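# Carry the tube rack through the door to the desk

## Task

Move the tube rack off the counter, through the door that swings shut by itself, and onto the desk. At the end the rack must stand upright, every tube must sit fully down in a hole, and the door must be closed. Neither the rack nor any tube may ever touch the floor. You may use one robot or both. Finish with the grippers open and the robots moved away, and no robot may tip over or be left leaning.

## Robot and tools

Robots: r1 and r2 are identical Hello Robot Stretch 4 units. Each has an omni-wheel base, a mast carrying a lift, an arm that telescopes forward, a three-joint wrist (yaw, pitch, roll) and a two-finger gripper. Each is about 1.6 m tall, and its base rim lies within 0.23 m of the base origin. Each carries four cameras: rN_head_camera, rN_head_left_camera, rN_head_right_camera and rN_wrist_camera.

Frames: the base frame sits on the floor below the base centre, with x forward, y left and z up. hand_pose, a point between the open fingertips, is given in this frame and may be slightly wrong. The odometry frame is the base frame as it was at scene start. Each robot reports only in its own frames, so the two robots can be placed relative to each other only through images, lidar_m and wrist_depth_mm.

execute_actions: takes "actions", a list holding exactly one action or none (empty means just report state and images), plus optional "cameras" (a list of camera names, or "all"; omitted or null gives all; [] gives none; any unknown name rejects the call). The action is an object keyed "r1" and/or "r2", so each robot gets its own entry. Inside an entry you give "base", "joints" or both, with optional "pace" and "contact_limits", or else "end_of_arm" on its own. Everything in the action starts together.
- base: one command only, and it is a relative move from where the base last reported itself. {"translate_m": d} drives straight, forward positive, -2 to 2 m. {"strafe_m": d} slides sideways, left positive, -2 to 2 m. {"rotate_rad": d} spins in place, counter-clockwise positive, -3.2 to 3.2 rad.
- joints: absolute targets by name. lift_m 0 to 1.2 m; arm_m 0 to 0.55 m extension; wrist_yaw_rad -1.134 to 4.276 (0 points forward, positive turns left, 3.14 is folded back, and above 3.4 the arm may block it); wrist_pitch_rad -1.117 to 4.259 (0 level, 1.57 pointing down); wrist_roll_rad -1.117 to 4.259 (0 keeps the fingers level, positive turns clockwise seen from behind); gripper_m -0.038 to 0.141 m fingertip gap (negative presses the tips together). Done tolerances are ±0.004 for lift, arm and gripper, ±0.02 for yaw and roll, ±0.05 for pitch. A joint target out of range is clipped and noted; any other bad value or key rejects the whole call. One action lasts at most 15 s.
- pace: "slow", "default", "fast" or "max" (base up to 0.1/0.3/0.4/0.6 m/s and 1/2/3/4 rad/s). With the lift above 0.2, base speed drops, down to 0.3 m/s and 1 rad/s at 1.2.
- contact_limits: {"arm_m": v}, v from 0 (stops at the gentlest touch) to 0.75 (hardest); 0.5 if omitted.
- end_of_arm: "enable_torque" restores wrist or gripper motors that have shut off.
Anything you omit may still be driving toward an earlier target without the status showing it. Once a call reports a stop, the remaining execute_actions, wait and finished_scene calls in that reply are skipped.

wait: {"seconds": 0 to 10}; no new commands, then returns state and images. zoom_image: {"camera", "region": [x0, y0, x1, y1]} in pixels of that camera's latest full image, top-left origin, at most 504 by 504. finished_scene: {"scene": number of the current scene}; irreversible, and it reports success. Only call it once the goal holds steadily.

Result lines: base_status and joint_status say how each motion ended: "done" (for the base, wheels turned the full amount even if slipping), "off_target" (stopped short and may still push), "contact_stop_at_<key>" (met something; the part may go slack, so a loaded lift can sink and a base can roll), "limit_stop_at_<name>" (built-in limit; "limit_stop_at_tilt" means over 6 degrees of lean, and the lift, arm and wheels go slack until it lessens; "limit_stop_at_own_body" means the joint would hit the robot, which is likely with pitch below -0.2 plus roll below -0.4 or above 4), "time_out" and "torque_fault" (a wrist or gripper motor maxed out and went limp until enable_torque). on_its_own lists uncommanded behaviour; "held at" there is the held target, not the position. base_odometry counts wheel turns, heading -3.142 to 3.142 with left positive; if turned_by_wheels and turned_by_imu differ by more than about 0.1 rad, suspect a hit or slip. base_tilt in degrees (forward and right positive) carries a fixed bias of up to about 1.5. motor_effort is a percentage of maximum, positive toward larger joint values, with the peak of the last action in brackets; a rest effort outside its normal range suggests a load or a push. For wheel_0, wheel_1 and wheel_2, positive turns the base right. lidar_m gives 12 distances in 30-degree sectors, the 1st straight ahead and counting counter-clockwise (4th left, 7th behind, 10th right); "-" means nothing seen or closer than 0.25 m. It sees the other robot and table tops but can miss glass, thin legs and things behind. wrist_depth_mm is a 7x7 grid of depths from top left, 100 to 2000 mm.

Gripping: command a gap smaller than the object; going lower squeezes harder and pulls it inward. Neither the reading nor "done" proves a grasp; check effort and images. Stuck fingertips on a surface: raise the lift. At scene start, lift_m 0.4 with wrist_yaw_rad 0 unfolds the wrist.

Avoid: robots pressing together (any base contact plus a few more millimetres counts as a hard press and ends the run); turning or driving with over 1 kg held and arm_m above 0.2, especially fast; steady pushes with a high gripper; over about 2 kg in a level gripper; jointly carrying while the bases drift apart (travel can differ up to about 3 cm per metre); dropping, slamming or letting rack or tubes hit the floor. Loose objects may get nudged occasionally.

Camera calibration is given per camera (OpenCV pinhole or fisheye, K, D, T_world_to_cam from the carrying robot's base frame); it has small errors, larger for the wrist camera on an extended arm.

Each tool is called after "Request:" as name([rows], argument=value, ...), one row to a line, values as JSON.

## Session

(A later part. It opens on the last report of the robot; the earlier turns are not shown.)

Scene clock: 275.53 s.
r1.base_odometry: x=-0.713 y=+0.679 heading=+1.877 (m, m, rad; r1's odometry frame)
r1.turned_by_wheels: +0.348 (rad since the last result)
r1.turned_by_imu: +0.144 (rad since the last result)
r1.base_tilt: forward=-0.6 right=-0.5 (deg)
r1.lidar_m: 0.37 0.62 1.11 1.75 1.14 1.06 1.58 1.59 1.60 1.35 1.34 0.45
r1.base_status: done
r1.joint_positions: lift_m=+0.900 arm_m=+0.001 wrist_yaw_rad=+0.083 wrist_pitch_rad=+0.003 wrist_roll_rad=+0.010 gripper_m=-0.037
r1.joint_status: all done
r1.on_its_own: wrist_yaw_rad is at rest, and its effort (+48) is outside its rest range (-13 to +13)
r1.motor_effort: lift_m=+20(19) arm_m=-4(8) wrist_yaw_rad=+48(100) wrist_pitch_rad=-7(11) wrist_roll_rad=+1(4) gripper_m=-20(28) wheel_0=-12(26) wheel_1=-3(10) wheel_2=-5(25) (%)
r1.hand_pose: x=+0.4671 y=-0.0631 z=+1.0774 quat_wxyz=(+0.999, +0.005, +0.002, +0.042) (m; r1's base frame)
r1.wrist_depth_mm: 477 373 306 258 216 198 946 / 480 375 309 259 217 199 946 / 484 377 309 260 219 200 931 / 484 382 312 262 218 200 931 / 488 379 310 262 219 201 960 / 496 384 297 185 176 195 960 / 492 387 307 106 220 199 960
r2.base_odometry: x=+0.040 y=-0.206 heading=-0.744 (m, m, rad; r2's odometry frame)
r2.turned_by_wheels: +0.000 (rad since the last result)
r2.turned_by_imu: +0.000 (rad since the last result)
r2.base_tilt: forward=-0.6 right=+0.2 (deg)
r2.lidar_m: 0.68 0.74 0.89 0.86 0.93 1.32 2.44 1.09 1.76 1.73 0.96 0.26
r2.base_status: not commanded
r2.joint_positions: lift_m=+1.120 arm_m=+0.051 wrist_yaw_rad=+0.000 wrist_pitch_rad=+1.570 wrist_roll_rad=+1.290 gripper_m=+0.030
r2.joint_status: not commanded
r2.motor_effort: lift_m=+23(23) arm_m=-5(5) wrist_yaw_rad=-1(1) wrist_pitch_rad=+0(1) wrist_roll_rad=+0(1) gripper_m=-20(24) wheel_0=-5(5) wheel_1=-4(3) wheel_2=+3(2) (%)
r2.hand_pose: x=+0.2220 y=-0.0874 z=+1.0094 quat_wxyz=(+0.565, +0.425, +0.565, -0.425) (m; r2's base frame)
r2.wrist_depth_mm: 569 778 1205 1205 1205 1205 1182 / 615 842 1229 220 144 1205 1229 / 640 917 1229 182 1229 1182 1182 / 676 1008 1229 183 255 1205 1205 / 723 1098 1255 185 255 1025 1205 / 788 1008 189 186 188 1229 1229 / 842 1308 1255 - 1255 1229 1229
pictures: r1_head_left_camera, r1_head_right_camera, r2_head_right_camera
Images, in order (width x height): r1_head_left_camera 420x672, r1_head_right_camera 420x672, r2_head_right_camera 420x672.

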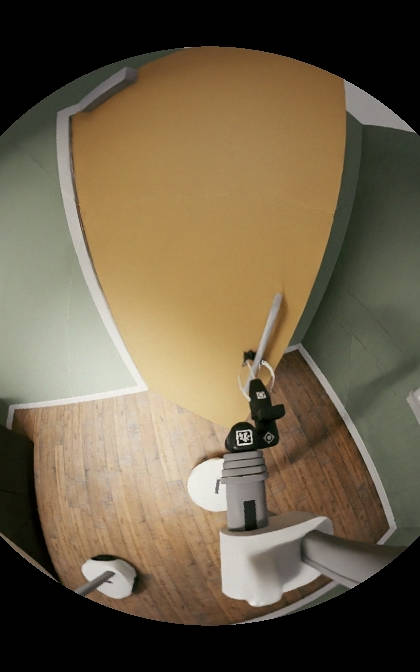

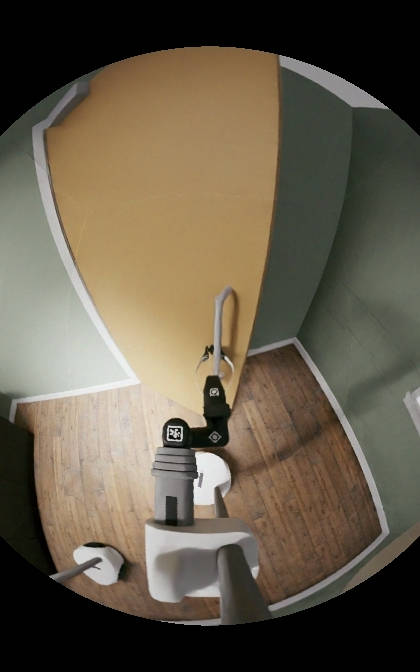

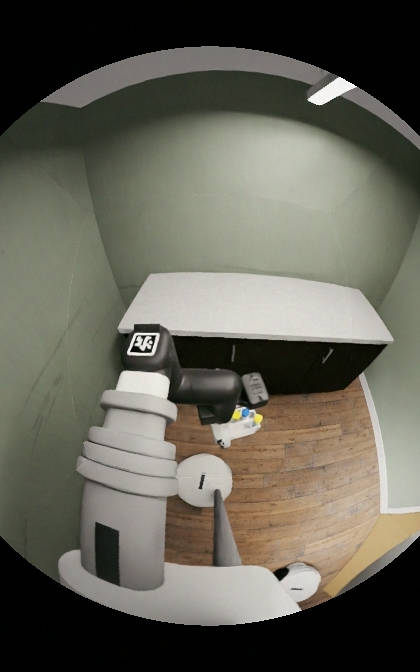

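Request:
execute_actions([
  {"r1":{"base":{"strafe_m":0.25},"joints":{"wrist_yaw_rad":0.1},"pace":"slow"},"r2":{"base":{"strafe_m":0.3},"pace":"slow"}},
], cameras=[])

Request:
execute_actions([
  {"r1":{"base":{"translate_m":-0.2},"pace":"slow"}},
], cameras=["r1_head_left_camera","r1_head_right_camera","r2_head_right_camera"])

Scene clock: 291.20 s.
r1.base_odometry: x=-0.951 y=+0.604 heading=+1.875 (m, m, rad; r1's odometry frame)
r1.turned_by_wheels: -0.001 (rad since the last result)
r1.turned_by_imu: -0.389 (rad since the last result)
r1.base_tilt: forward=-0.6 right=-0.5 (deg)
r1.lidar_m: 0.41 0.47 0.71 1.06 1.63 1.66 1.29 1.73 1.77 1.56 1.45 0.47
r1.base_status: done
r1.joint_positions: lift_m=+0.900 arm_m=+0.001 wrist_yaw_rad=+0.085 wrist_pitch_rad=+0.003 wrist_roll_rad=+0.010 gripper_m=-0.037
r1.joint_status: all done
r1.on_its_own: wrist_yaw_rad is at rest, and its effort (+44) is outside its rest range (-13 to +13)
r1.motor_effort: lift_m=+20(20) arm_m=-3(4) wrist_yaw_rad=+44(92) wrist_pitch_rad=-8(12) wrist_roll_rad=+2(3) gripper_m=-17(23) wheel_0=-15(27) wheel_1=-2(10) wheel_2=-1(19) (%)
r1.hand_pose: x=+0.4671 y=-0.0627 z=+1.0773 quat_wxyz=(+0.999, +0.005, +0.002, +0.042) (m; r1's base frame)
r1.wrist_depth_mm: 265 257 247 236 228 224 1098 / 267 257 247 239 227 225 1118 / 268 258 249 240 228 225 1118 / 270 258 249 240 230 226 1118 / 271 259 251 240 229 228 1098 / 271 259 247 185 175 229 1098 / 271 262 249 106 231 227 1098
r2.base_odometry: x=+0.244 y=+0.015 heading=-0.745 (m, m, rad; r2's odometry frame)
r2.turned_by_wheels: +0.000 (rad since the last result)
r2.turned_by_imu: +0.000 (rad since the last result)
r2.base_tilt: forward=-0.6 right=+0.2 (deg)
r2.lidar_m: 0.70 0.80 0.57 0.56 0.59 0.87 2.41 1.34 1.30 2.03 0.98 0.25
r2.base_status: done
r2.joint_positions: lift_m=+1.120 arm_m=+0.051 wrist_yaw_rad=+0.000 wrist_pitch_rad=+1.570 wrist_roll_rad=+1.290 gripper_m=+0.030
r2.joint_status: not commanded
r2.motor_effort: lift_m=+23(23) arm_m=-5(5) wrist_yaw_rad=-1(1) wrist_pitch_rad=+0(1) wrist_roll_rad=-2(2) gripper_m=-20(20) wheel_0=-6(9) wheel_1=+2(7) wheel_2=+0(1) (%)
r2.hand_pose: x=+0.2220 y=-0.0874 z=+1.0094 quat_wxyz=(+0.565, +0.425, +0.565, -0.425) (m; r2's base frame)
r2.wrist_depth_mm: 591 809 1229 1229 1182 1205 1182 / 621 854 1229 202 1182 1205 1205 / 654 946 1255 182 1229 1255 1205 / 691 1042 1255 182 256 1205 1182 / 778 1255 1255 185 256 1008 1205 / 1255 1281 187 185 189 1255 1205 / 1060 1098 1281 - 1229 1255 1255
pictures: none
No camera images: the call's "cameras" was empty. Leave "cameras" out to get every camera's image.

Scene clock: 294.47 s.
r1.base_odometry: x=-0.892 y=+0.414 heading=+1.877 (m, m, rad; r1's odometry frame)
r1.turned_by_wheels: +0.002 (rad since the last result)
r1.turned_by_imu: +0.003 (rad since the last result)
r1.base_tilt: forward=-0.6 right=-0.6 (deg)
r1.lidar_m: 0.39 0.54 1.00 1.29 1.50 1.38 1.08 1.55 1.59 1.70 1.56 0.45
r1.base_status: done
r1.joint_positions: lift_m=+0.900 arm_m=+0.001 wrist_yaw_rad=+0.125 wrist_pitch_rad=+0.003 wrist_roll_rad=+0.010 gripper_m=-0.037
r1.joint_status: not commanded
r1.on_its_own: wrist_yaw_rad is at rest, and its effort (-70) is outside its rest range (-13 to +13)
r1.motor_effort: lift_m=+20(20) arm_m=-3(3) wrist_yaw_rad=-70(70) wrist_pitch_rad=-7(8) wrist_roll_rad=+1(2) gripper_m=-23(26) wheel_0=+8(14) wheel_1=-3(6) wheel_2=+14(13) (%)
r1.hand_pose: x=+0.4694 y=-0.0509 z=+1.0774 quat_wxyz=(+0.998, +0.005, +0.002, +0.062) (m; r1's base frame)
r1.wrist_depth_mm: 384 327 283 237 224 1336 1255 / 387 327 282 238 224 1366 1229 / 384 325 285 239 225 1430 1255 / 389 329 285 241 225 1430 1229 / 389 330 287 210 227 1397 1281 / 392 332 179 181 179 1366 1255 / 394 322 290 106 224 215 1255
r2.base_odometry: x=+0.244 y=+0.015 heading=-0.745 (m, m, rad; r2's odometry frame)
r2.turned_by_wheels: +0.000 (rad since the last result)
r2.turned_by_imu: +0.000 (rad since the last result)
r2.base_tilt: forward=-0.6 right=+0.2 (deg)
r2.lidar_m: 0.70 0.78 0.60 0.55 0.59 0.87 2.42 1.14 1.10 2.03 0.98 0.26
r2.base_status: not commanded
r2.joint_positions: lift_m=+1.120 arm_m=+0.051 wrist_yaw_rad=+0.000 wrist_pitch_rad=+1.570 wrist_roll_rad=+1.290 gripper_m=+0.030
r2.joint_status: not commanded
r2.motor_effort: lift_m=+23(23) arm_m=-5(5) wrist_yaw_rad=+0(0) wrist_pitch_rad=-1(1) wrist_roll_rad=-1(1) gripper_m=-22(21) wheel_0=-5(6) wheel_1=+2(2) wheel_2=+0(0) (%)
r2.hand_pose: x=+0.2220 y=-0.0874 z=+1.0094 quat_wxyz=(+0.565, +0.425, +0.565, -0.425) (m; r2's base frame)
r2.wrist_depth_mm: 591 798 1205 1229 1182 1205 1205 / 634 866 1229 223 137 1205 1205 / 654 946 1229 182 1229 1229 1205 / 707 1025 1229 183 256 1229 1229 / 778 1255 1281 185 256 1025 1205 / 1281 1255 189 186 187 1255 1229 / 1025 1118 1308 - 1229 1255 1229
pictures: r1_head_left_camera, r1_head_right_camera, r2_head_right_camera
Images, in order (width x height): r1_head_left_camera 420x672, r1_head_right_camera 420x672, r2_head_right_camera 420x672.

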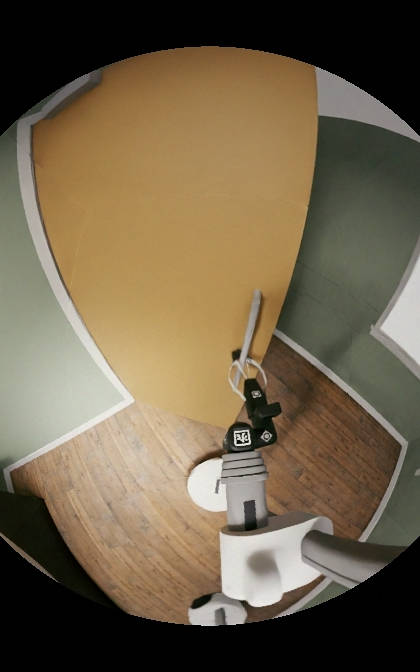

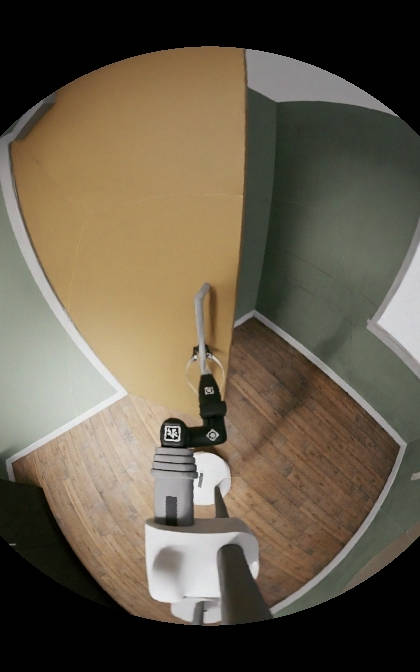

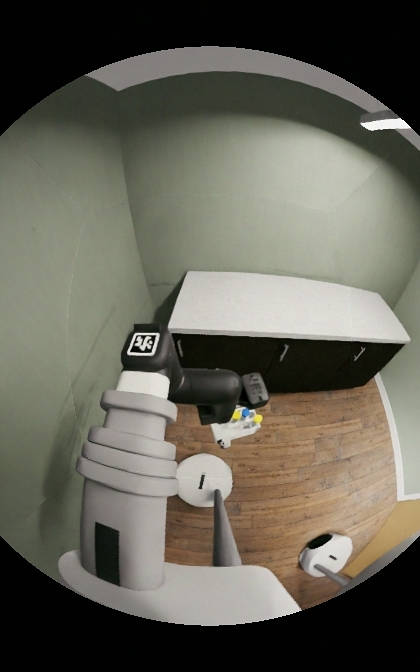

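Request:
execute_actions([
  {"r2":{"base":{"translate_m":-1.3}}},
], cameras=[])

Request:
execute_actions([
  {"r1":{"base":{"strafe_m":0.25},"pace":"slow"},"r2":{"base":{"rotate_rad":-1.57},"pace":"slow"}},
], cameras=[])

Request:
execute_actions([
  {"r1":{"base":{"translate_m":-0.2},"pace":"slow"}},
], cameras=["r1_head_left_camera","r2_head_left_camera","r2_wrist_camera"])

Scene clock: 307.53 s.
r1.base_odometry: x=-0.892 y=+0.414 heading=+1.877 (m, m, rad; r1's odometry frame)
r1.turned_by_wheels: +0.000 (rad since the last result)
r1.turned_by_imu: +0.002 (rad since the last result)
r1.base_tilt: forward=-0.5 right=-0.6 (deg)
r1.lidar_m: 0.39 0.53 0.99 1.27 1.50 1.54 1.71 1.55 0.77 1.03 1.56 0.45
r1.base_status: not commanded
r1.joint_positions: lift_m=+0.900 arm_m=+0.001 wrist_yaw_rad=+0.125 wrist_pitch_rad=+0.003 wrist_roll_rad=+0.010 gripper_m=-0.037
r1.joint_status: not commanded
r1.on_its_own: wrist_yaw_rad is at rest, and its effort (-70) is outside its rest range (-13 to +13)
r1.motor_effort: lift_m=+20(19) arm_m=-3(3) wrist_yaw_rad=-70(69) wrist_pitch_rad=-6(6) wrist_roll_rad=+1(1) gripper_m=-25(28) wheel_0=+8(8) wheel_1=-2(3) wheel_2=+15(14) (%)
r1.hand_pose: x=+0.4694 y=-0.0509 z=+1.0774 quat_wxyz=(+0.998, +0.005, +0.002, +0.062) (m; r1's base frame)
r1.wrist_depth_mm: 379 325 282 237 224 1397 1229 / 384 327 283 238 224 1366 1281 / 387 327 286 240 224 1397 1255 / 389 329 286 240 226 1464 1255 / 389 330 286 209 226 1397 1281 / 392 330 178 181 180 1464 1229 / 394 322 289 107 224 216 1229
r2.base_odometry: x=-0.712 y=+0.896 heading=-0.745 (m, m, rad; r2's odometry frame)
r2.turned_by_wheels: +0.000 (rad since the last result)
r2.turned_by_imu: +0.003 (rad since the last result)
r2.base_tilt: forward=-0.5 right=+0.3 (deg)
r2.lidar_m: 1.99 0.87 0.65 0.62 0.69 0.95 1.11 1.18 1.76 0.91 0.83 0.27
r2.base_status: done
r2.joint_positions: lift_m=+1.120 arm_m=+0.051 wrist_yaw_rad=+0.000 wrist_pitch_rad=+1.570 wrist_roll_rad=+1.290 gripper_m=+0.030
r2.joint_status: not commanded
r2.motor_effort: lift_m=+22(23) arm_m=-5(5) wrist_yaw_rad=-1(1) wrist_pitch_rad=+0(0) wrist_roll_rad=-1(1) gripper_m=-21(22) wheel_0=-5(10) wheel_1=-3(7) wheel_2=+2(11) (%)
r2.hand_pose: x=+0.2220 y=-0.0874 z=+1.0094 quat_wxyz=(+0.565, +0.425, +0.565, -0.425) (m; r2's base frame)
r2.wrist_depth_mm: 1229 1255 1229 1229 1229 1205 1205 / 1281 1255 1255 221 140 1182 1205 / 1255 1255 1205 183 1229 1205 1205 / 1281 1255 1229 183 256 1205 1205 / 1281 1255 1255 185 257 1025 1205 / 1255 1308 189 186 188 1229 1229 / 1138 1182 1281 - 1255 1255 1255
pictures: none
No camera images: the call's "cameras" was empty. Leave "cameras" out to get every camera's image.

Scene clock: 311.40 s.
r1.base_odometry: x=-1.130 y=+0.339 heading=+1.875 (m, m, rad; r1's odometry frame)
r1.turned_by_wheels: -0.002 (rad since the last result)
r1.turned_by_imu: -0.292 (rad since the last result)
r1.base_tilt: forward=-0.6 right=-0.6 (deg)
r1.lidar_m: 0.40 0.46 0.66 0.94 1.37 1.43 1.55 1.78 1.07 1.00 1.69 0.47
r1.base_status: done
r1.joint_positions: lift_m=+0.900 arm_m=+0.002 wrist_yaw_rad=+0.079 wrist_pitch_rad=+0.003 wrist_roll_rad=+0.009 gripper_m=-0.037
r1.joint_status: not commanded
r1.on_its_own: wrist_yaw_rad is at rest, and its effort (+59) is outside its rest range (-13 to +13)
r1.motor_effort: lift_m=+20(20) arm_m=-5(5) wrist_yaw_rad=+59(94) wrist_pitch_rad=-7(9) wrist_roll_rad=+3(4) gripper_m=-19(27) wheel_0=-16(22) wheel_1=-3(10) wheel_2=-5(15) (%)
r1.hand_pose: x=+0.4671 y=-0.0643 z=+1.0774 quat_wxyz=(+0.999, +0.005, +0.002, +0.040) (m; r1's base frame)
r1.wrist_depth_mm: 248 245 239 234 228 1281 1160 / 250 245 238 235 229 1255 1182 / 249 245 241 236 230 1308 1182 / 251 247 241 238 230 1281 1182 / 251 247 241 236 231 1336 1160 / 254 249 242 203 170 230 1205 / 254 249 242 106 233 231 1182
r2.base_odometry: x=-0.712 y=+0.896 heading=-2.314 (m, m, rad; r2's odometry frame)
r2.turned_by_wheels: -1.569 (rad since the last result)
r2.turned_by_imu: -1.588 (rad since the last result)
r2.base_tilt: forward=-0.5 right=+0.2 (deg)
r2.lidar_m: 1.12 1.02 2.05 1.98 0.85 0.64 0.62 0.68 1.01 1.09 1.16 0.26
r2.base_status: done
r2.joint_positions: lift_m=+1.120 arm_m=+0.051 wrist_yaw_rad=+0.000 wrist_pitch_rad=+1.570 wrist_roll_rad=+1.290 gripper_m=+0.030
r2.joint_status: not commanded
r2.motor_effort: lift_m=+22(22) arm_m=-5(4) wrist_yaw_rad=-1(1) wrist_pitch_rad=-1(1) wrist_roll_rad=-1(1) gripper_m=-23(21) wheel_0=+4(8) wheel_1=+1(6) wheel_2=+4(9) (%)
r2.hand_pose: x=+0.2220 y=-0.0874 z=+1.0094 quat_wxyz=(+0.565, +0.425, +0.565, -0.425) (m; r2's base frame)
r2.wrist_depth_mm: 1255 1229 1229 1205 1229 1205 1182 / 1281 1255 1229 202 181 1205 1182 / 1255 1255 1229 182 1229 1205 1205 / 1281 1255 1281 183 255 1229 1205 / 1205 1281 1255 185 255 1025 1182 / 1118 1281 189 186 188 1229 1160 / 1308 1281 1255 - 1229 1255 1098
pictures: none
No camera images: the call's "cameras" was empty. Leave "cameras" out to get every camera's image.

Scene clock: 314.67 s.
r1.base_odometry: x=-1.070 y=+0.148 heading=+1.875 (m, m, rad; r1's odometry frame)
r1.turned_by_wheels: +0.000 (rad since the last result)
r1.turned_by_imu: +0.000 (rad since the last result)
r1.base_tilt: forward=-0.6 right=-0.6 (deg)
r1.lidar_m: 0.39 0.55 0.91 1.06 1.28 1.26 1.39 1.65 1.62 0.99 1.11 0.47
r1.base_status: done
r1.joint_positions: lift_m=+0.900 arm_m=+0.002 wrist_yaw_rad=+0.106 wrist_pitch_rad=+0.003 wrist_roll_rad=+0.010 gripper_m=-0.037
r1.joint_status: not commanded
r1.on_its_own: wrist_yaw_rad is at rest, and its effort (-14) is outside its rest range (-13 to +13)
r1.motor_effort: lift_m=+20(20) arm_m=-5(5) wrist_yaw_rad=-14(60) wrist_pitch_rad=-6(7) wrist_roll_rad=+1(2) gripper_m=-19(23) wheel_0=-2(22) wheel_1=-3(8) wheel_2=+8(8) (%)
r1.hand_pose: x=+0.4687 y=-0.0565 z=+1.0774 quat_wxyz=(+0.999, +0.005, +0.002, +0.053) (m; r1's base frame)
r1.wrist_depth_mm: 334 301 272 239 228 1430 1336 / 338 303 273 239 229 1464 1308 / 342 303 273 241 229 1430 1308 / 342 306 274 241 230 1430 1281 / 343 307 277 211 230 1499 1366 / 343 306 179 180 180 1430 1336 / 345 307 278 106 229 220 1336
r2.base_odometry: x=-0.712 y=+0.896 heading=-2.314 (m, m, rad; r2's odometry frame)
r2.turned_by_wheels: +0.000 (rad since the last result)
r2.turned_by_imu: +0.000 (rad since the last result)
r2.base_tilt: forward=-0.6 right=+0.2 (deg)
r2.lidar_m: 1.15 0.99 2.05 1.99 0.86 0.64 0.62 0.68 1.00 1.09 1.18 0.25
r2.base_status: not commanded
r2.joint_positions: lift_m=+1.120 arm_m=+0.051 wrist_yaw_rad=+0.000 wrist_pitch_rad=+1.570 wrist_roll_rad=+1.290 gripper_m=+0.030
r2.joint_status: not commanded
r2.motor_effort: lift_m=+22(22) arm_m=-5(5) wrist_yaw_rad=+0(1) wrist_pitch_rad=-1(1) wrist_roll_rad=-1(1) gripper_m=-20(21) wheel_0=+4(4) wheel_1=+1(1) wheel_2=+3(4) (%)
r2.hand_pose: x=+0.2220 y=-0.0874 z=+1.0094 quat_wxyz=(+0.565, +0.425, +0.565, -0.425) (m; r2's base frame)
r2.wrist_depth_mm: 1229 1229 1205 1205 1205 1182 1205 / 1255 1255 1229 202 1205 1205 1182 / 1281 1229 1229 182 1205 1205 1205 / 1255 1255 1281 183 255 1255 1205 / 1281 1281 1281 186 255 991 1160 / 1160 1255 189 185 188 1205 1138 / 1098 1281 1281 - 1255 1255 1098
pictures: r1_head_left_camera, r2_head_left_camera, r2_wrist_camera
camera_calibration (this result's frames):
r2_wrist_camera: T_world_to_cam=[[-0.965697, -0.255849, -0.0443978, 0.247213], [-0.257721, 0.965249, 0.0432838, 0.145499], [0.0317808, 0.0532412, -0.998076, 1.23123], [0, 0, 0, 1]] pos_world=[0.237102, -0.142746, 1.23354]
Images, in order (width x height): r1_head_left_camera 420x672, r2_head_left_camera 420x672, r2_wrist_camera 616x392.

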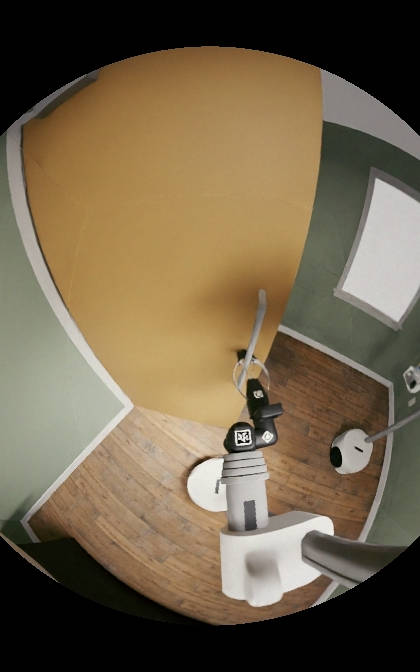

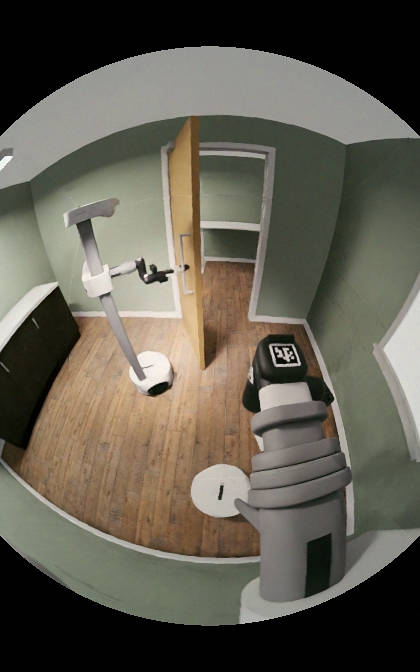

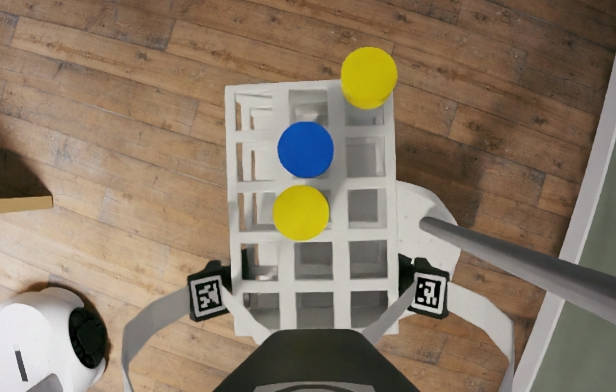

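Request:
execute_actions([
  {"r2":{"base":{"strafe_m":-0.13},"pace":"slow"}},
], cameras=[])

Request:
execute_actions([
  {"r2":{"base":{"translate_m":0.9}}},
], cameras=["r2_head_left_camera","r2_head_camera"])

Scene clock: 330.80 s.
r1.base_odometry: x=-1.070 y=+0.148 heading=+1.875 (m, m, rad; r1's odometry frame)
r1.turned_by_wheels: +0.000 (rad since the last result)
r1.turned_by_imu: +0.001 (rad since the last result)
r1.base_tilt: forward=-0.6 right=-0.6 (deg)
r1.lidar_m: 0.40 0.52 0.94 1.06 1.27 1.27 1.39 1.65 1.62 1.06 1.11 0.46
r1.base_status: not commanded
r1.joint_positions: lift_m=+0.900 arm_m=+0.002 wrist_yaw_rad=+0.106 wrist_pitch_rad=+0.003 wrist_roll_rad=+0.010 gripper_m=-0.037
r1.joint_status: not commanded
r1.on_its_own: wrist_yaw_rad is at rest, and its effort (-16) is outside its rest range (-13 to +13)
r1.motor_effort: lift_m=+19(20) arm_m=-5(5) wrist_yaw_rad=-16(15) wrist_pitch_rad=-6(7) wrist_roll_rad=+2(2) gripper_m=-23(22) wheel_0=-2(2) wheel_1=-3(3) wheel_2=+7(8) (%)
r1.hand_pose: x=+0.4687 y=-0.0565 z=+1.0774 quat_wxyz=(+0.999, +0.005, +0.002, +0.053) (m; r1's base frame)
r1.wrist_depth_mm: 334 300 272 239 228 1430 1336 / 338 303 273 239 229 1430 1308 / 342 306 273 240 229 1430 1336 / 342 306 274 242 231 1430 1366 / 343 307 277 211 230 1464 1308 / 343 307 180 180 180 1464 1308 / 347 307 278 106 229 219 1366
r2.base_odometry: x=-0.808 y=+0.984 heading=-2.314 (m, m, rad; r2's odometry frame)
r2.turned_by_wheels: +0.000 (rad since the last result)
r2.turned_by_imu: +0.000 (rad since the last result)
r2.base_tilt: forward=-0.5 right=+0.2 (deg)
r2.lidar_m: 1.17 1.07 1.18 2.04 0.87 0.67 0.63 0.70 0.98 0.96 1.03 0.25
r2.base_status: done
r2.joint_positions: lift_m=+1.120 arm_m=+0.051 wrist_yaw_rad=+0.000 wrist_pitch_rad=+1.570 wrist_roll_rad=+1.290 gripper_m=+0.030
r2.joint_status: not commanded
r2.motor_effort: lift_m=+22(22) arm_m=-5(5) wrist_yaw_rad=-2(2) wrist_pitch_rad=-1(1) wrist_roll_rad=-1(1) gripper_m=-20(18) wheel_0=+6(7) wheel_1=-2(6) wheel_2=+1(0) (%)
r2.hand_pose: x=+0.2220 y=-0.0874 z=+1.0094 quat_wxyz=(+0.565, +0.425, +0.565, -0.425) (m; r2's base frame)
r2.wrist_depth_mm: 1255 1255 1229 1229 1205 1182 1182 / 1229 1229 1255 221 136 1182 1229 / 1255 1255 1255 182 1229 1205 1205 / 1255 1255 1229 183 255 1205 1229 / 1281 1281 1255 186 256 1025 1205 / 1281 1255 188 186 189 1229 1160 / 1160 1255 1255 - 1281 1229 1138
pictures: none
No camera images: the call's "cameras" was empty. Leave "cameras" out to get every camera's image.

Scene clock: 335.27 s.
r1.base_odometry: x=-1.070 y=+0.148 heading=+1.875 (m, m, rad; r1's odometry frame)
r1.turned_by_wheels: +0.000 (rad since the last result)
r1.turned_by_imu: +0.001 (rad since the last result)
r1.base_tilt: forward=-0.5 right=-0.6 (deg)
r1.lidar_m: 0.39 0.56 0.94 1.05 1.29 1.25 1.38 1.65 1.62 1.73 0.60 0.46
r1.base_status: not commanded
r1.joint_positions: lift_m=+0.900 arm_m=+0.002 wrist_yaw_rad=+0.106 wrist_pitch_rad=+0.003 wrist_roll_rad=+0.010 gripper_m=-0.037
r1.joint_status: not commanded
r1.on_its_own: wrist_yaw_rad is at rest, and its effort (-15) is outside its rest range (-13 to +13)
r1.motor_effort: lift_m=+19(19) arm_m=-5(5) wrist_yaw_rad=-15(15) wrist_pitch_rad=-6(7) wrist_roll_rad=+2(1) gripper_m=-28(19) wheel_0=-2(2) wheel_1=-3(3) wheel_2=+8(7) (%)
r1.hand_pose: x=+0.4687 y=-0.0565 z=+1.0774 quat_wxyz=(+0.999, +0.005, +0.002, +0.053) (m; r1's base frame)
r1.wrist_depth_mm: 338 300 274 240 229 1430 421 / 338 303 273 239 229 1397 477 / 340 304 274 240 229 1397 488 / 342 306 276 241 229 1464 1255 / 345 309 277 211 231 525 517 / 342 307 179 180 180 1464 1308 / 345 307 278 106 229 219 1336
r2.base_odometry: x=-1.416 y=+0.321 heading=-2.313 (m, m, rad; r2's odometry frame)
r2.turned_by_wheels: +0.000 (rad since the last result)
r2.turned_by_imu: -0.003 (rad since the last result)
r2.base_tilt: forward=-0.7 right=+0.2 (deg)
r2.lidar_m: 2.43 0.37 0.38 0.57 2.08 1.58 1.53 1.38 1.07 1.02 1.13 0.26
r2.base_status: done
r2.joint_positions: lift_m=+1.120 arm_m=+0.051 wrist_yaw_rad=+0.000 wrist_pitch_rad=+1.570 wrist_roll_rad=+1.290 gripper_m=+0.030
r2.joint_status: not commanded
r2.motor_effort: lift_m=+22(22) arm_m=-5(5) wrist_yaw_rad=-2(1) wrist_pitch_rad=-1(1) wrist_roll_rad=-1(1) gripper_m=-24(23) wheel_0=+3(11) wheel_1=+1(5) wheel_2=+1(11) (%)
r2.hand_pose: x=+0.2220 y=-0.0874 z=+1.0095 quat_wxyz=(+0.565, +0.425, +0.565, -0.425) (m; r2's base frame)
r2.wrist_depth_mm: 976 1229 1205 1229 1205 1229 1182 / 1281 1255 1255 204 180 1205 1205 / 1281 1281 1229 182 1229 1205 1205 / 1255 1281 1255 183 256 1229 1205 / 1255 1255 1255 185 254 1042 1182 / 1255 1118 188 186 188 1255 1229 / 866 798 842 - 1255 1255 1229
pictures: r2_head_camera, r2_head_left_camera
Images, in order (width x height): r2_head_camera 420x560, r2_head_left_camera 420x672.

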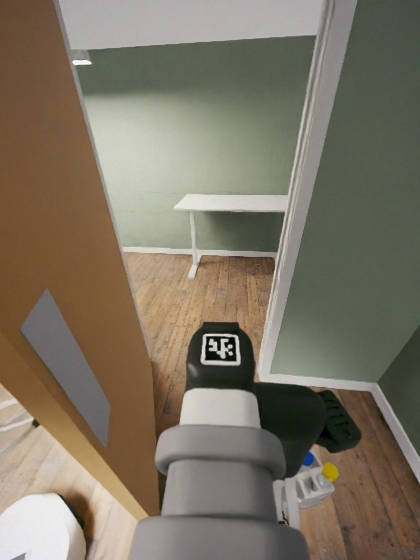

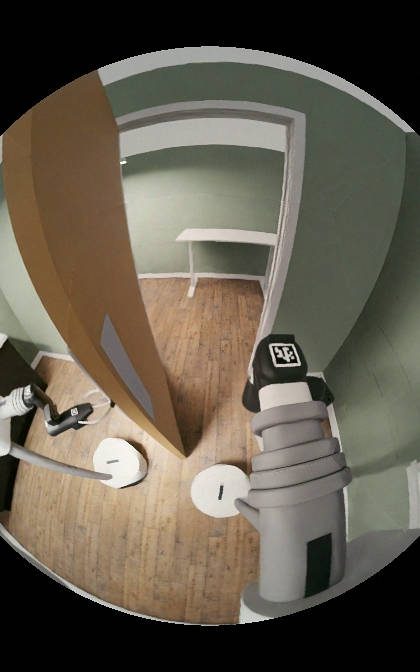

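Request:
execute_actions([
  {"r2":{"base":{"translate_m":0.4}}},
], cameras=[])

Request:
execute_actions([
  {"r2":{"base":{"strafe_m":0.08},"pace":"slow"}},
], cameras=["r2_head_left_camera"])

Scene clock: 342.37 s.
r1.base_odometry: x=-1.070 y=+0.148 heading=+1.875 (m, m, rad; r1's odometry frame)
r1.turned_by_wheels: +0.000 (rad since the last result)
r1.turned_by_imu: +0.002 (rad since the last result)
r1.base_tilt: forward=-0.6 right=-0.6 (deg)
r1.lidar_m: 0.41 0.53 0.94 1.04 1.29 1.26 1.38 1.65 1.61 1.74 1.84 0.47
r1.base_status: not commanded
r1.joint_positions: lift_m=+0.900 arm_m=+0.002 wrist_yaw_rad=+0.106 wrist_pitch_rad=+0.003 wrist_roll_rad=+0.010 gripper_m=-0.037
r1.joint_status: not commanded
r1.on_its_own: wrist_yaw_rad is at rest, and its effort (-15) is outside its rest range (-13 to +13)
r1.motor_effort: lift_m=+19(20) arm_m=-5(5) wrist_yaw_rad=-15(16) wrist_pitch_rad=-7(8) wrist_roll_rad=+1(2) gripper_m=-26(23) wheel_0=-2(2) wheel_1=-2(3) wheel_2=+7(7) (%)
r1.hand_pose: x=+0.4687 y=-0.0565 z=+1.0774 quat_wxyz=(+0.999, +0.005, +0.002, +0.053) (m; r1's base frame)
r1.wrist_depth_mm: 342 300 273 238 227 442 496 / 336 304 273 239 229 539 1308 / 342 303 274 241 229 530 1308 / 342 304 274 240 229 539 1308 / 345 307 276 211 230 539 1308 / 345 307 179 180 180 539 1336 / 347 309 278 106 229 220 1308
r2.base_odometry: x=-1.687 y=+0.026 heading=-2.313 (m, m, rad; r2's odometry frame)
r2.turned_by_wheels: +0.000 (rad since the last result)
r2.turned_by_imu: -0.002 (rad since the last result)
r2.base_tilt: forward=-0.5 right=+0.3 (deg)
r2.lidar_m: 2.04 0.67 0.36 0.27 0.28 1.99 1.94 1.39 1.13 1.09 0.93 0.25
r2.base_status: done
r2.joint_positions: lift_m=+1.120 arm_m=+0.051 wrist_yaw_rad=+0.000 wrist_pitch_rad=+1.570 wrist_roll_rad=+1.290 gripper_m=+0.030
r2.joint_status: not commanded
r2.motor_effort: lift_m=+22(22) arm_m=-5(5) wrist_yaw_rad=-2(1) wrist_pitch_rad=-1(1) wrist_roll_rad=-1(1) gripper_m=-21(20) wheel_0=+5(7) wheel_1=+1(5) wheel_2=-1(13) (%)
r2.hand_pose: x=+0.2220 y=-0.0874 z=+1.0095 quat_wxyz=(+0.565, +0.425, +0.565, -0.425) (m; r2's base frame)
r2.wrist_depth_mm: 1281 723 1138 1205 1205 1205 1182 / 1255 1255 1182 228 155 1205 1205 / 1281 1255 1229 182 1229 1205 1182 / 1229 1281 1255 182 255 1205 1229 / 1308 1255 1229 185 256 991 1205 / 1255 1281 188 185 187 1182 1255 / 1281 1078 1138 - 1118 1229 1255
pictures: none
No camera images: the call's "cameras" was empty. Leave "cameras" out to get every camera's image.

Scene clock: 344.30 s.
r1.base_odometry: x=-1.070 y=+0.148 heading=+1.875 (m, m, rad; r1's odometry frame)
r1.turned_by_wheels: +0.000 (rad since the last result)
r1.turned_by_imu: +0.000 (rad since the last result)
r1.base_tilt: forward=-0.6 right=-0.6 (deg)
r1.lidar_m: 0.41 0.53 0.92 1.05 1.28 1.24 1.37 1.66 1.61 1.73 1.82 0.47
r1.base_status: not commanded
r1.joint_positions: lift_m=+0.900 arm_m=+0.002 wrist_yaw_rad=+0.106 wrist_pitch_rad=+0.003 wrist_roll_rad=+0.010 gripper_m=-0.037
r1.joint_status: not commanded
r1.on_its_own: wrist_yaw_rad is at rest, and its effort (-16) is outside its rest range (-13 to +13)
r1.motor_effort: lift_m=+19(20) arm_m=-5(5) wrist_yaw_rad=-16(16) wrist_pitch_rad=-6(6) wrist_roll_rad=+2(2) gripper_m=-25(26) wheel_0=-2(2) wheel_1=-3(3) wheel_2=+8(7) (%)
r1.hand_pose: x=+0.4687 y=-0.0565 z=+1.0774 quat_wxyz=(+0.999, +0.005, +0.002, +0.053) (m; r1's base frame)
r1.wrist_depth_mm: 336 301 273 239 229 404 1281 / 340 304 272 238 229 466 1308 / 338 303 273 241 229 469 1336 / 342 304 276 241 230 473 1336 / 342 306 277 211 230 469 1308 / 345 306 180 180 180 473 1366 / 345 307 277 106 229 219 1308
r2.base_odometry: x=-1.628 y=-0.028 heading=-2.313 (m, m, rad; r2's odometry frame)
r2.turned_by_wheels: +0.000 (rad since the last result)
r2.turned_by_imu: +0.000 (rad since the last result)
r2.base_tilt: forward=-0.5 right=+0.1 (deg)
r2.lidar_m: 2.03 0.49 0.26 0.25 0.61 1.99 1.93 1.54 1.19 1.16 0.92 0.26
r2.base_status: done
r2.joint_positions: lift_m=+1.120 arm_m=+0.051 wrist_yaw_rad=+0.000 wrist_pitch_rad=+1.570 wrist_roll_rad=+1.290 gripper_m=+0.030
r2.joint_status: not commanded
r2.motor_effort: lift_m=+22(22) arm_m=-5(5) wrist_yaw_rad=-1(0) wrist_pitch_rad=-1(1) wrist_roll_rad=-1(1) gripper_m=-21(20) wheel_0=-5(11) wheel_1=+3(8) wheel_2=+0(1) (%)
r2.hand_pose: x=+0.2220 y=-0.0874 z=+1.0095 quat_wxyz=(+0.565, +0.425, +0.565, -0.425) (m; r2's base frame)
r2.wrist_depth_mm: 1255 1255 1138 1205 1205 1205 1182 / 1229 1229 1205 203 147 1229 1229 / 1255 1255 1229 137 1229 1229 1205 / 1281 1255 1255 182 256 1229 1205 / 1308 1255 1255 185 255 1025 1229 / 1281 1255 188 186 188 1229 1229 / 1042 917 931 - 878 1255 1229
pictures: r2_head_left_camera
Images, in order (width x height): r2_head_left_camera 420x672.

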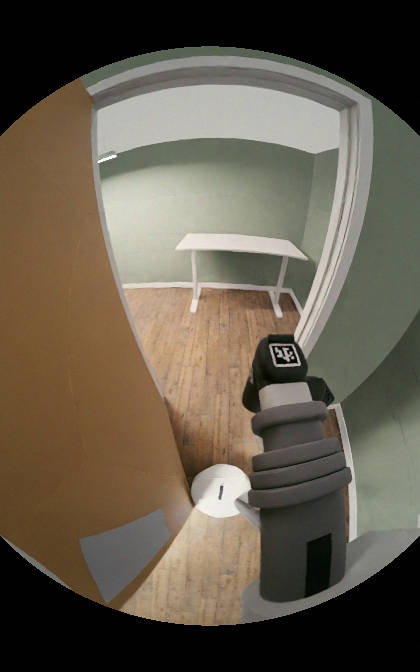

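Request:
execute_actions([
  {"r2":{"base":{"translate_m":0.25},"pace":"slow"}},
], cameras=[])

Request:
execute_actions([
  {"r2":{"base":{"strafe_m":0.09},"pace":"slow"}},
], cameras=["r2_head_left_camera","r2_head_right_camera"])

Scene clock: 360.17 s.
r1.base_odometry: x=-1.070 y=+0.148 heading=+1.875 (m, m, rad; r1's odometry frame)
r1.turned_by_wheels: +0.000 (rad since the last result)
r1.turned_by_imu: +0.002 (rad since the last result)
r1.base_tilt: forward=-0.6 right=-0.6 (deg)
r1.lidar_m: 0.41 0.54 0.91 1.05 1.26 1.26 1.38 1.64 1.62 1.74 1.84 0.48
r1.base_status: not commanded
r1.joint_positions: lift_m=+0.900 arm_m=+0.002 wrist_yaw_rad=+0.106 wrist_pitch_rad=+0.003 wrist_roll_rad=+0.010 gripper_m=-0.037
r1.joint_status: not commanded
r1.on_its_own: wrist_yaw_rad is at rest, and its effort (-15) is outside its rest range (-13 to +13)
r1.motor_effort: lift_m=+20(20) arm_m=-5(5) wrist_yaw_rad=-15(15) wrist_pitch_rad=-6(7) wrist_roll_rad=+2(2) gripper_m=-26(22) wheel_0=-2(2) wheel_1=-3(3) wheel_2=+8(7) (%)
r1.hand_pose: x=+0.4687 y=-0.0565 z=+1.0774 quat_wxyz=(+0.999, +0.005, +0.002, +0.053) (m; r1's base frame)
r1.wrist_depth_mm: 336 304 272 239 228 1397 1336 / 338 301 274 239 228 1430 1308 / 340 304 276 240 230 1499 1308 / 342 306 274 240 230 1430 1336 / 342 307 277 211 230 1430 1308 / 345 306 179 180 180 1464 1308 / 345 306 277 106 229 219 1336
r2.base_odometry: x=-1.797 y=-0.212 heading=-2.313 (m, m, rad; r2's odometry frame)
r2.turned_by_wheels: +0.000 (rad since the last result)
r2.turned_by_imu: -0.001 (rad since the last result)
r2.base_tilt: forward=-0.6 right=+0.2 (deg)
r2.lidar_m: 1.78 0.65 0.34 0.27 0.28 0.32 2.17 1.58 1.21 1.17 0.56 0.25
r2.base_status: done
r2.joint_positions: lift_m=+1.120 arm_m=+0.051 wrist_yaw_rad=+0.000 wrist_pitch_rad=+1.570 wrist_roll_rad=+1.290 gripper_m=+0.030
r2.joint_status: not commanded
r2.motor_effort: lift_m=+22(22) arm_m=-5(5) wrist_yaw_rad=+1(2) wrist_pitch_rad=+0(1) wrist_roll_rad=-1(1) gripper_m=-21(23) wheel_0=+5(8) wheel_1=+2(6) wheel_2=-3(10) (%)
r2.hand_pose: x=+0.2220 y=-0.0874 z=+1.0095 quat_wxyz=(+0.565, +0.425, +0.565, -0.425) (m; r2's base frame)
r2.wrist_depth_mm: 1255 1229 831 1182 1229 1182 1182 / 1281 1255 1255 221 138 1205 1205 / 1255 1255 1255 182 1205 1229 1205 / 1281 1281 1255 183 254 1205 1205 / 1308 1308 1255 186 255 1025 1205 / 1281 1281 187 185 187 1138 1229 / 1281 1255 1118 - 1025 931 1229
pictures: none
No camera images: the call's "cameras" was empty. Leave "cameras" out to get every camera's image.

Scene clock: 362.23 s.
r1.base_odometry: x=-1.070 y=+0.148 heading=+1.875 (m, m, rad; r1's odometry frame)
r1.turned_by_wheels: +0.000 (rad since the last result)
r1.turned_by_imu: +0.001 (rad since the last result)
r1.base_tilt: forward=-0.6 right=-0.6 (deg)
r1.lidar_m: 0.40 0.54 0.93 1.05 1.30 1.27 1.37 1.65 1.62 1.72 1.86 0.45
r1.base_status: not commanded
r1.joint_positions: lift_m=+0.900 arm_m=+0.002 wrist_yaw_rad=+0.106 wrist_pitch_rad=+0.003 wrist_roll_rad=+0.010 gripper_m=-0.037
r1.joint_status: not commanded
r1.on_its_own: wrist_yaw_rad is at rest, and its effort (-15) is outside its rest range (-13 to +13)
r1.motor_effort: lift_m=+20(20) arm_m=-5(5) wrist_yaw_rad=-15(14) wrist_pitch_rad=-7(6) wrist_roll_rad=+2(2) gripper_m=-27(25) wheel_0=-2(2) wheel_1=-3(3) wheel_2=+7(8) (%)
r1.hand_pose: x=+0.4687 y=-0.0565 z=+1.0774 quat_wxyz=(+0.999, +0.005, +0.002, +0.053) (m; r1's base frame)
r1.wrist_depth_mm: 336 301 273 238 227 1397 1336 / 340 303 272 239 229 1430 1336 / 338 304 274 241 229 1430 1308 / 343 304 274 242 229 1464 1336 / 342 307 274 211 230 1430 1336 / 345 306 180 180 180 1397 1336 / 345 307 276 106 230 219 1308
r2.base_odometry: x=-1.730 y=-0.273 heading=-2.313 (m, m, rad; r2's odometry frame)
r2.turned_by_wheels: +0.000 (rad since the last result)
r2.turned_by_imu: +0.000 (rad since the last result)
r2.base_tilt: forward=-0.5 right=+0.3 (deg)
r2.lidar_m: 1.79 0.48 0.26 0.25 - 0.25 0.38 1.71 1.31 1.27 0.63 0.26
r2.base_status: done
r2.joint_positions: lift_m=+1.120 arm_m=+0.051 wrist_yaw_rad=+0.000 wrist_pitch_rad=+1.570 wrist_roll_rad=+1.290 gripper_m=+0.030
r2.joint_status: not commanded
r2.motor_effort: lift_m=+22(22) arm_m=-5(5) wrist_yaw_rad=-2(0) wrist_pitch_rad=+0(1) wrist_roll_rad=-1(1) gripper_m=-22(25) wheel_0=-5(9) wheel_1=+1(8) wheel_2=-1(0) (%)
r2.hand_pose: x=+0.2220 y=-0.0874 z=+1.0095 quat_wxyz=(+0.565, +0.425, +0.565, -0.425) (m; r2's base frame)
r2.wrist_depth_mm: 1255 1205 1229 1205 1205 1205 1205 / 1255 1281 1229 201 1205 1205 1205 / 1281 1255 1255 182 1205 1205 1229 / 1255 1255 1229 183 256 1205 1182 / 1281 1281 1229 185 256 1042 1229 / 1308 1255 188 185 187 946 1229 / 1308 1025 946 - 842 788 788
pictures: r2_head_left_camera, r2_head_right_camera
Images, in order (width x height): r2_head_left_camera 420x672, r2_head_right_camera 420x672.

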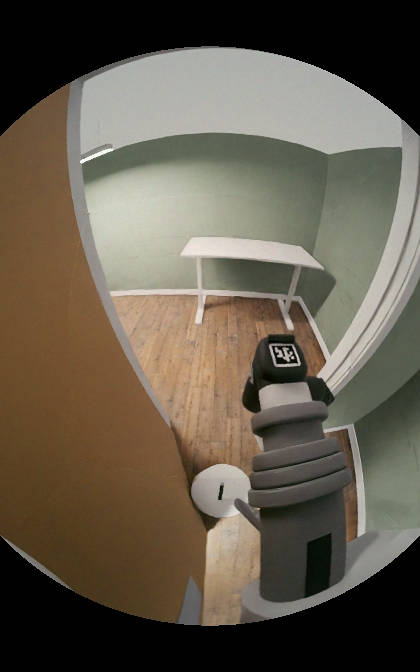

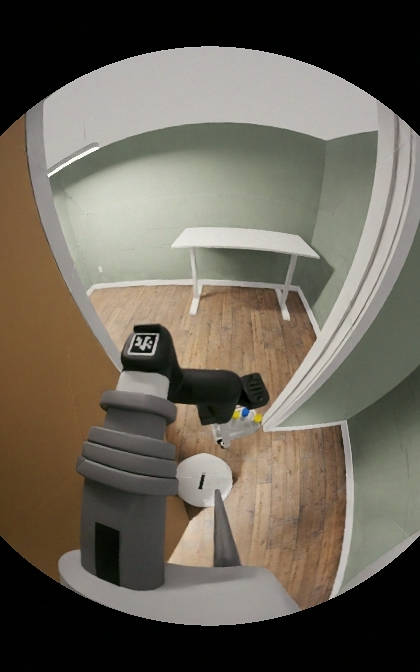

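Request:
execute_actions([
  {"r2":{"base":{"translate_m":0.5},"pace":"slow"}},
], cameras=["r2_head_left_camera","r2_head_right_camera"])

Scene clock: 373.80 s.
r1.base_odometry: x=-1.070 y=+0.148 heading=+1.875 (m, m, rad; r1's odometry frame)
r1.turned_by_wheels: +0.000 (rad since the last result)
r1.turned_by_imu: +0.003 (rad since the last result)
r1.base_tilt: forward=-0.6 right=-0.6 (deg)
r1.lidar_m: 0.39 0.53 0.94 1.04 1.26 1.26 1.37 1.64 1.61 1.72 1.85 0.46
r1.base_status: not commanded
r1.joint_positions: lift_m=+0.900 arm_m=+0.002 wrist_yaw_rad=+0.106 wrist_pitch_rad=+0.003 wrist_roll_rad=+0.010 gripper_m=-0.037
r1.joint_status: not commanded
r1.on_its_own: wrist_yaw_rad is at rest, and its effort (-15) is outside its rest range (-13 to +13)
r1.motor_effort: lift_m=+19(20) arm_m=-5(5) wrist_yaw_rad=-15(14) wrist_pitch_rad=-6(6) wrist_roll_rad=+2(1) gripper_m=-24(22) wheel_0=-2(2) wheel_1=-3(3) wheel_2=+8(8) (%)
r1.hand_pose: x=+0.4687 y=-0.0565 z=+1.0774 quat_wxyz=(+0.999, +0.005, +0.002, +0.053) (m; r1's base frame)
r1.wrist_depth_mm: 336 300 272 239 228 1366 1308 / 340 301 272 238 229 1464 1308 / 342 303 274 241 229 1464 1336 / 342 304 274 241 229 1430 1308 / 343 306 276 211 231 1430 1308 / 342 307 179 180 180 1464 1336 / 343 307 278 107 229 220 1336
r2.base_odometry: x=-2.068 y=-0.641 heading=-2.313 (m, m, rad; r2's odometry frame)
r2.turned_by_wheels: +0.000 (rad since the last result)
r2.turned_by_imu: -0.002 (rad since the last result)
r2.base_tilt: forward=-0.6 right=+0.3 (deg)
r2.lidar_m: 1.27 1.39 2.50 0.35 0.36 0.41 0.69 1.74 1.35 0.45 1.37 0.25
r2.base_status: done
r2.joint_positions: lift_m=+1.120 arm_m=+0.051 wrist_yaw_rad=+0.000 wrist_pitch_rad=+1.570 wrist_roll_rad=+1.290 gripper_m=+0.030
r2.joint_status: not commanded
r2.motor_effort: lift_m=+22(22) arm_m=-5(5) wrist_yaw_rad=-1(1) wrist_pitch_rad=+0(1) wrist_roll_rad=+0(1) gripper_m=-21(21) wheel_0=+4(8) wheel_1=+2(5) wheel_2=-4(11) (%)
r2.hand_pose: x=+0.2220 y=-0.0874 z=+1.0095 quat_wxyz=(+0.565, +0.425, +0.565, -0.425) (m; r2's base frame)
r2.wrist_depth_mm: 1229 1281 1229 1229 1205 683 1182 / 1229 1255 1229 202 891 1182 1229 / 1308 1229 1255 182 1229 1182 1205 / 1255 1281 1229 183 255 1205 1205 / 1255 1281 1229 186 255 1008 1255 / 1255 1281 188 186 187 1229 1229 / 1336 1281 1308 - 1182 1078 1042
pictures: r2_head_left_camera, r2_head_right_camera
Images, in order (width x height): r2_head_left_camera 420x672, r2_head_right_camera 420x672.

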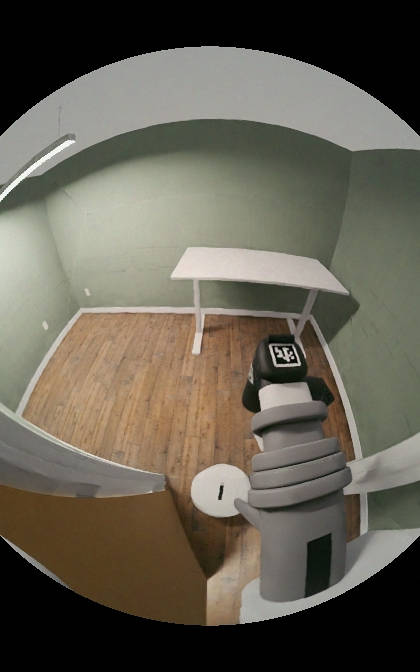

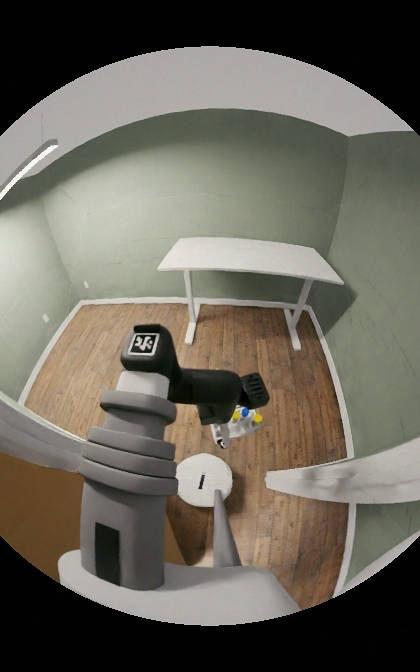

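Request:
execute_actions([
  {"r2":{"base":{"translate_m":0.75}}},
], cameras=[])

Request:
execute_actions([
  {"r1":{"joints":{"gripper_m":0.12}},"r2":{"joints":{"arm_m":0.3},"pace":"slow"}},
], cameras=["r2_head_left_camera","r2_wrist_camera","r1_head_left_camera"])

Scene clock: 384.00 s.
r1.base_odometry: x=-1.070 y=+0.148 heading=+1.875 (m, m, rad; r1's odometry frame)
r1.turned_by_wheels: +0.000 (rad since the last result)
r1.turned_by_imu: +0.002 (rad since the last result)
r1.base_tilt: forward=-0.6 right=-0.6 (deg)
r1.lidar_m: 0.39 0.53 0.91 1.05 1.28 1.25 1.37 1.64 1.61 1.72 1.85 0.46
r1.base_status: not commanded
r1.joint_positions: lift_m=+0.900 arm_m=+0.002 wrist_yaw_rad=+0.106 wrist_pitch_rad=+0.003 wrist_roll_rad=+0.010 gripper_m=-0.037
r1.joint_status: not commanded
r1.on_its_own: wrist_yaw_rad is at rest, and its effort (-16) is outside its rest range (-13 to +13)
r1.motor_effort: lift_m=+20(20) arm_m=-5(5) wrist_yaw_rad=-16(15) wrist_pitch_rad=-7(6) wrist_roll_rad=+2(1) gripper_m=-20(24) wheel_0=-2(2) wheel_1=-3(3) wheel_2=+8(8) (%)
r1.hand_pose: x=+0.4687 y=-0.0565 z=+1.0774 quat_wxyz=(+0.999, +0.005, +0.002, +0.053) (m; r1's base frame)
r1.wrist_depth_mm: 336 301 273 238 228 1430 1366 / 338 303 274 240 228 1464 1336 / 342 304 274 241 229 1430 1336 / 343 306 274 241 229 1430 1336 / 342 307 276 211 230 1464 1336 / 343 307 180 181 180 1430 1336 / 343 310 278 106 229 219 1336
r2.base_odometry: x=-2.575 y=-1.194 heading=-2.313 (m, m, rad; r2's odometry frame)
r2.turned_by_wheels: +0.000 (rad since the last result)
r2.turned_by_imu: -0.003 (rad since the last result)
r2.base_tilt: forward=-0.6 right=+0.2 (deg)
r2.lidar_m: 0.55 0.59 2.05 2.15 0.93 0.76 1.10 0.86 1.04 1.35 0.78 0.26
r2.base_status: done
r2.joint_positions: lift_m=+1.120 arm_m=+0.051 wrist_yaw_rad=+0.000 wrist_pitch_rad=+1.570 wrist_roll_rad=+1.290 gripper_m=+0.030
r2.joint_status: not commanded
r2.motor_effort: lift_m=+22(22) arm_m=-5(5) wrist_yaw_rad=-1(1) wrist_pitch_rad=-1(1) wrist_roll_rad=-1(1) gripper_m=-23(18) wheel_0=+4(9) wheel_1=+0(6) wheel_2=+1(9) (%)
r2.hand_pose: x=+0.2220 y=-0.0874 z=+1.0095 quat_wxyz=(+0.565, +0.425, +0.565, -0.425) (m; r2's base frame)
r2.wrist_depth_mm: 1255 1229 1229 1205 1229 1205 1205 / 1255 1255 1229 220 144 1205 1229 / 1255 1255 1255 183 1229 1205 1205 / 1255 1255 1229 182 256 1229 1229 / 1182 1255 1229 185 255 1025 1229 / 1255 1308 188 186 187 1229 1229 / 1281 1255 1281 - 1255 1255 1255
pictures: none
No camera images: the call's "cameras" was empty. Leave "cameras" out to get every camera's image.

Scene clock: 387.80 s.
r1.base_odometry: x=-1.070 y=+0.148 heading=+1.875 (m, m, rad; r1's odometry frame)
r1.turned_by_wheels: +0.000 (rad since the last result)
r1.turned_by_imu: +0.001 (rad since the last result)
r1.base_tilt: forward=-0.6 right=-0.6 (deg)
r1.lidar_m: 1.14 0.98 0.96 1.06 1.28 1.25 1.37 1.66 1.59 1.72 1.84 1.82
r1.base_status: not commanded
r1.joint_positions: lift_m=+0.900 arm_m=+0.002 wrist_yaw_rad=+0.100 wrist_pitch_rad=+0.002 wrist_roll_rad=+0.010 gripper_m=+0.120
r1.joint_status: all done
r1.motor_effort: lift_m=+20(20) arm_m=-5(5) wrist_yaw_rad=+0(29) wrist_pitch_rad=-7(6) wrist_roll_rad=+2(1) gripper_m=-5(24) wheel_0=-1(2) wheel_1=-1(3) wheel_2=+1(8) (%)
r1.hand_pose: x=+0.4684 y=-0.0581 z=+1.0775 quat_wxyz=(+0.999, +0.005, +0.001, +0.050) (m; r1's base frame)
r1.wrist_depth_mm: 732 831 946 1397 1708 1537 1336 / 723 842 960 1430 1708 1499 1336 / 723 831 946 1366 1708 1499 1336 / 732 831 960 1430 1756 1464 1308 / 741 831 976 1430 1756 1499 1336 / 723 798 917 1336 1661 1464 1308 / 723 809 960 107 1756 1499 1336
r2.base_odometry: x=-2.575 y=-1.194 heading=-2.313 (m, m, rad; r2's odometry frame)
r2.turned_by_wheels: +0.000 (rad since the last result)
r2.turned_by_imu: +0.000 (rad since the last result)
r2.base_tilt: forward=-0.6 right=+0.2 (deg)
r2.lidar_m: 0.54 0.58 2.01 2.17 0.92 0.77 0.78 0.86 1.01 1.35 0.77 0.48
r2.base_status: not commanded
r2.joint_positions: lift_m=+1.120 arm_m=+0.299 wrist_yaw_rad=+0.000 wrist_pitch_rad=+1.570 wrist_roll_rad=+1.290 gripper_m=+0.030
r2.joint_status: all done
r2.motor_effort: lift_m=+22(22) arm_m=+5(12) wrist_yaw_rad=+1(0) wrist_pitch_rad=+0(1) wrist_roll_rad=-1(1) gripper_m=-19(21) wheel_0=+4(4) wheel_1=+1(1) wheel_2=+1(1) (%)
r2.hand_pose: x=+0.4702 y=-0.0874 z=+1.0095 quat_wxyz=(+0.565, +0.425, +0.565, -0.425) (m; r2's base frame)
r2.wrist_depth_mm: 287 286 282 1229 1205 1182 1205 / 290 287 286 202 1229 1205 1205 / 291 289 287 140 1229 1205 1205 / 293 290 286 183 254 1255 1229 / 296 291 287 185 255 1042 1118 / 297 293 189 185 188 1025 1229 / 297 296 1255 - 1229 1229 1229
pictures: r1_head_left_camera, r2_head_left_camera, r2_wrist_camera
camera_calibration (this result's frames):
r2_wrist_camera: T_world_to_cam=[[-0.9657, -0.255838, -0.0443978, 0.486904], [-0.25771, 0.965252, 0.0432838, 0.209461], [0.0317814, 0.0532409, -0.998076, 1.22336], [0, 0, 0, 1]] pos_world=[0.485303, -0.142746, 1.23355]
Images, in order (width x height): r1_head_left_camera 420x672, r2_head_left_camera 420x672, r2_wrist_camera 616x392.

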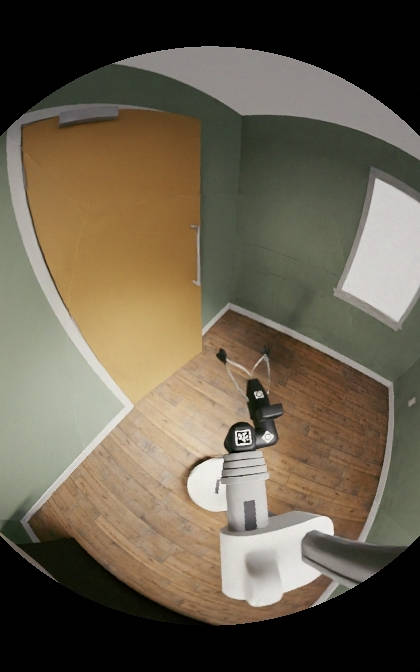

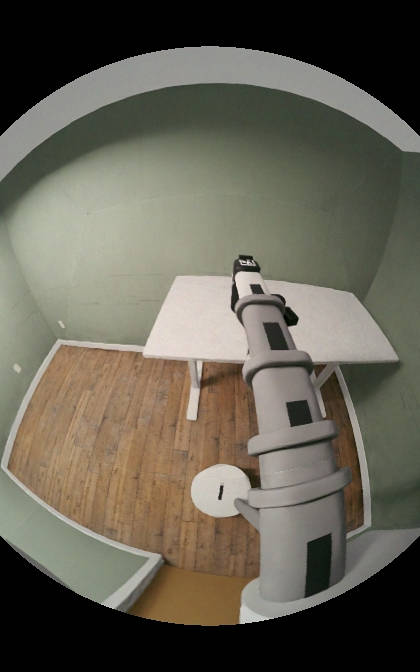

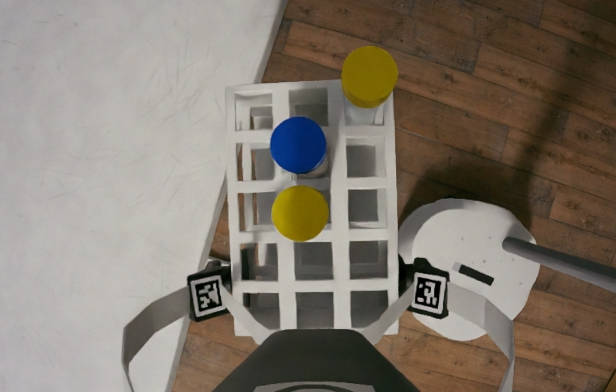

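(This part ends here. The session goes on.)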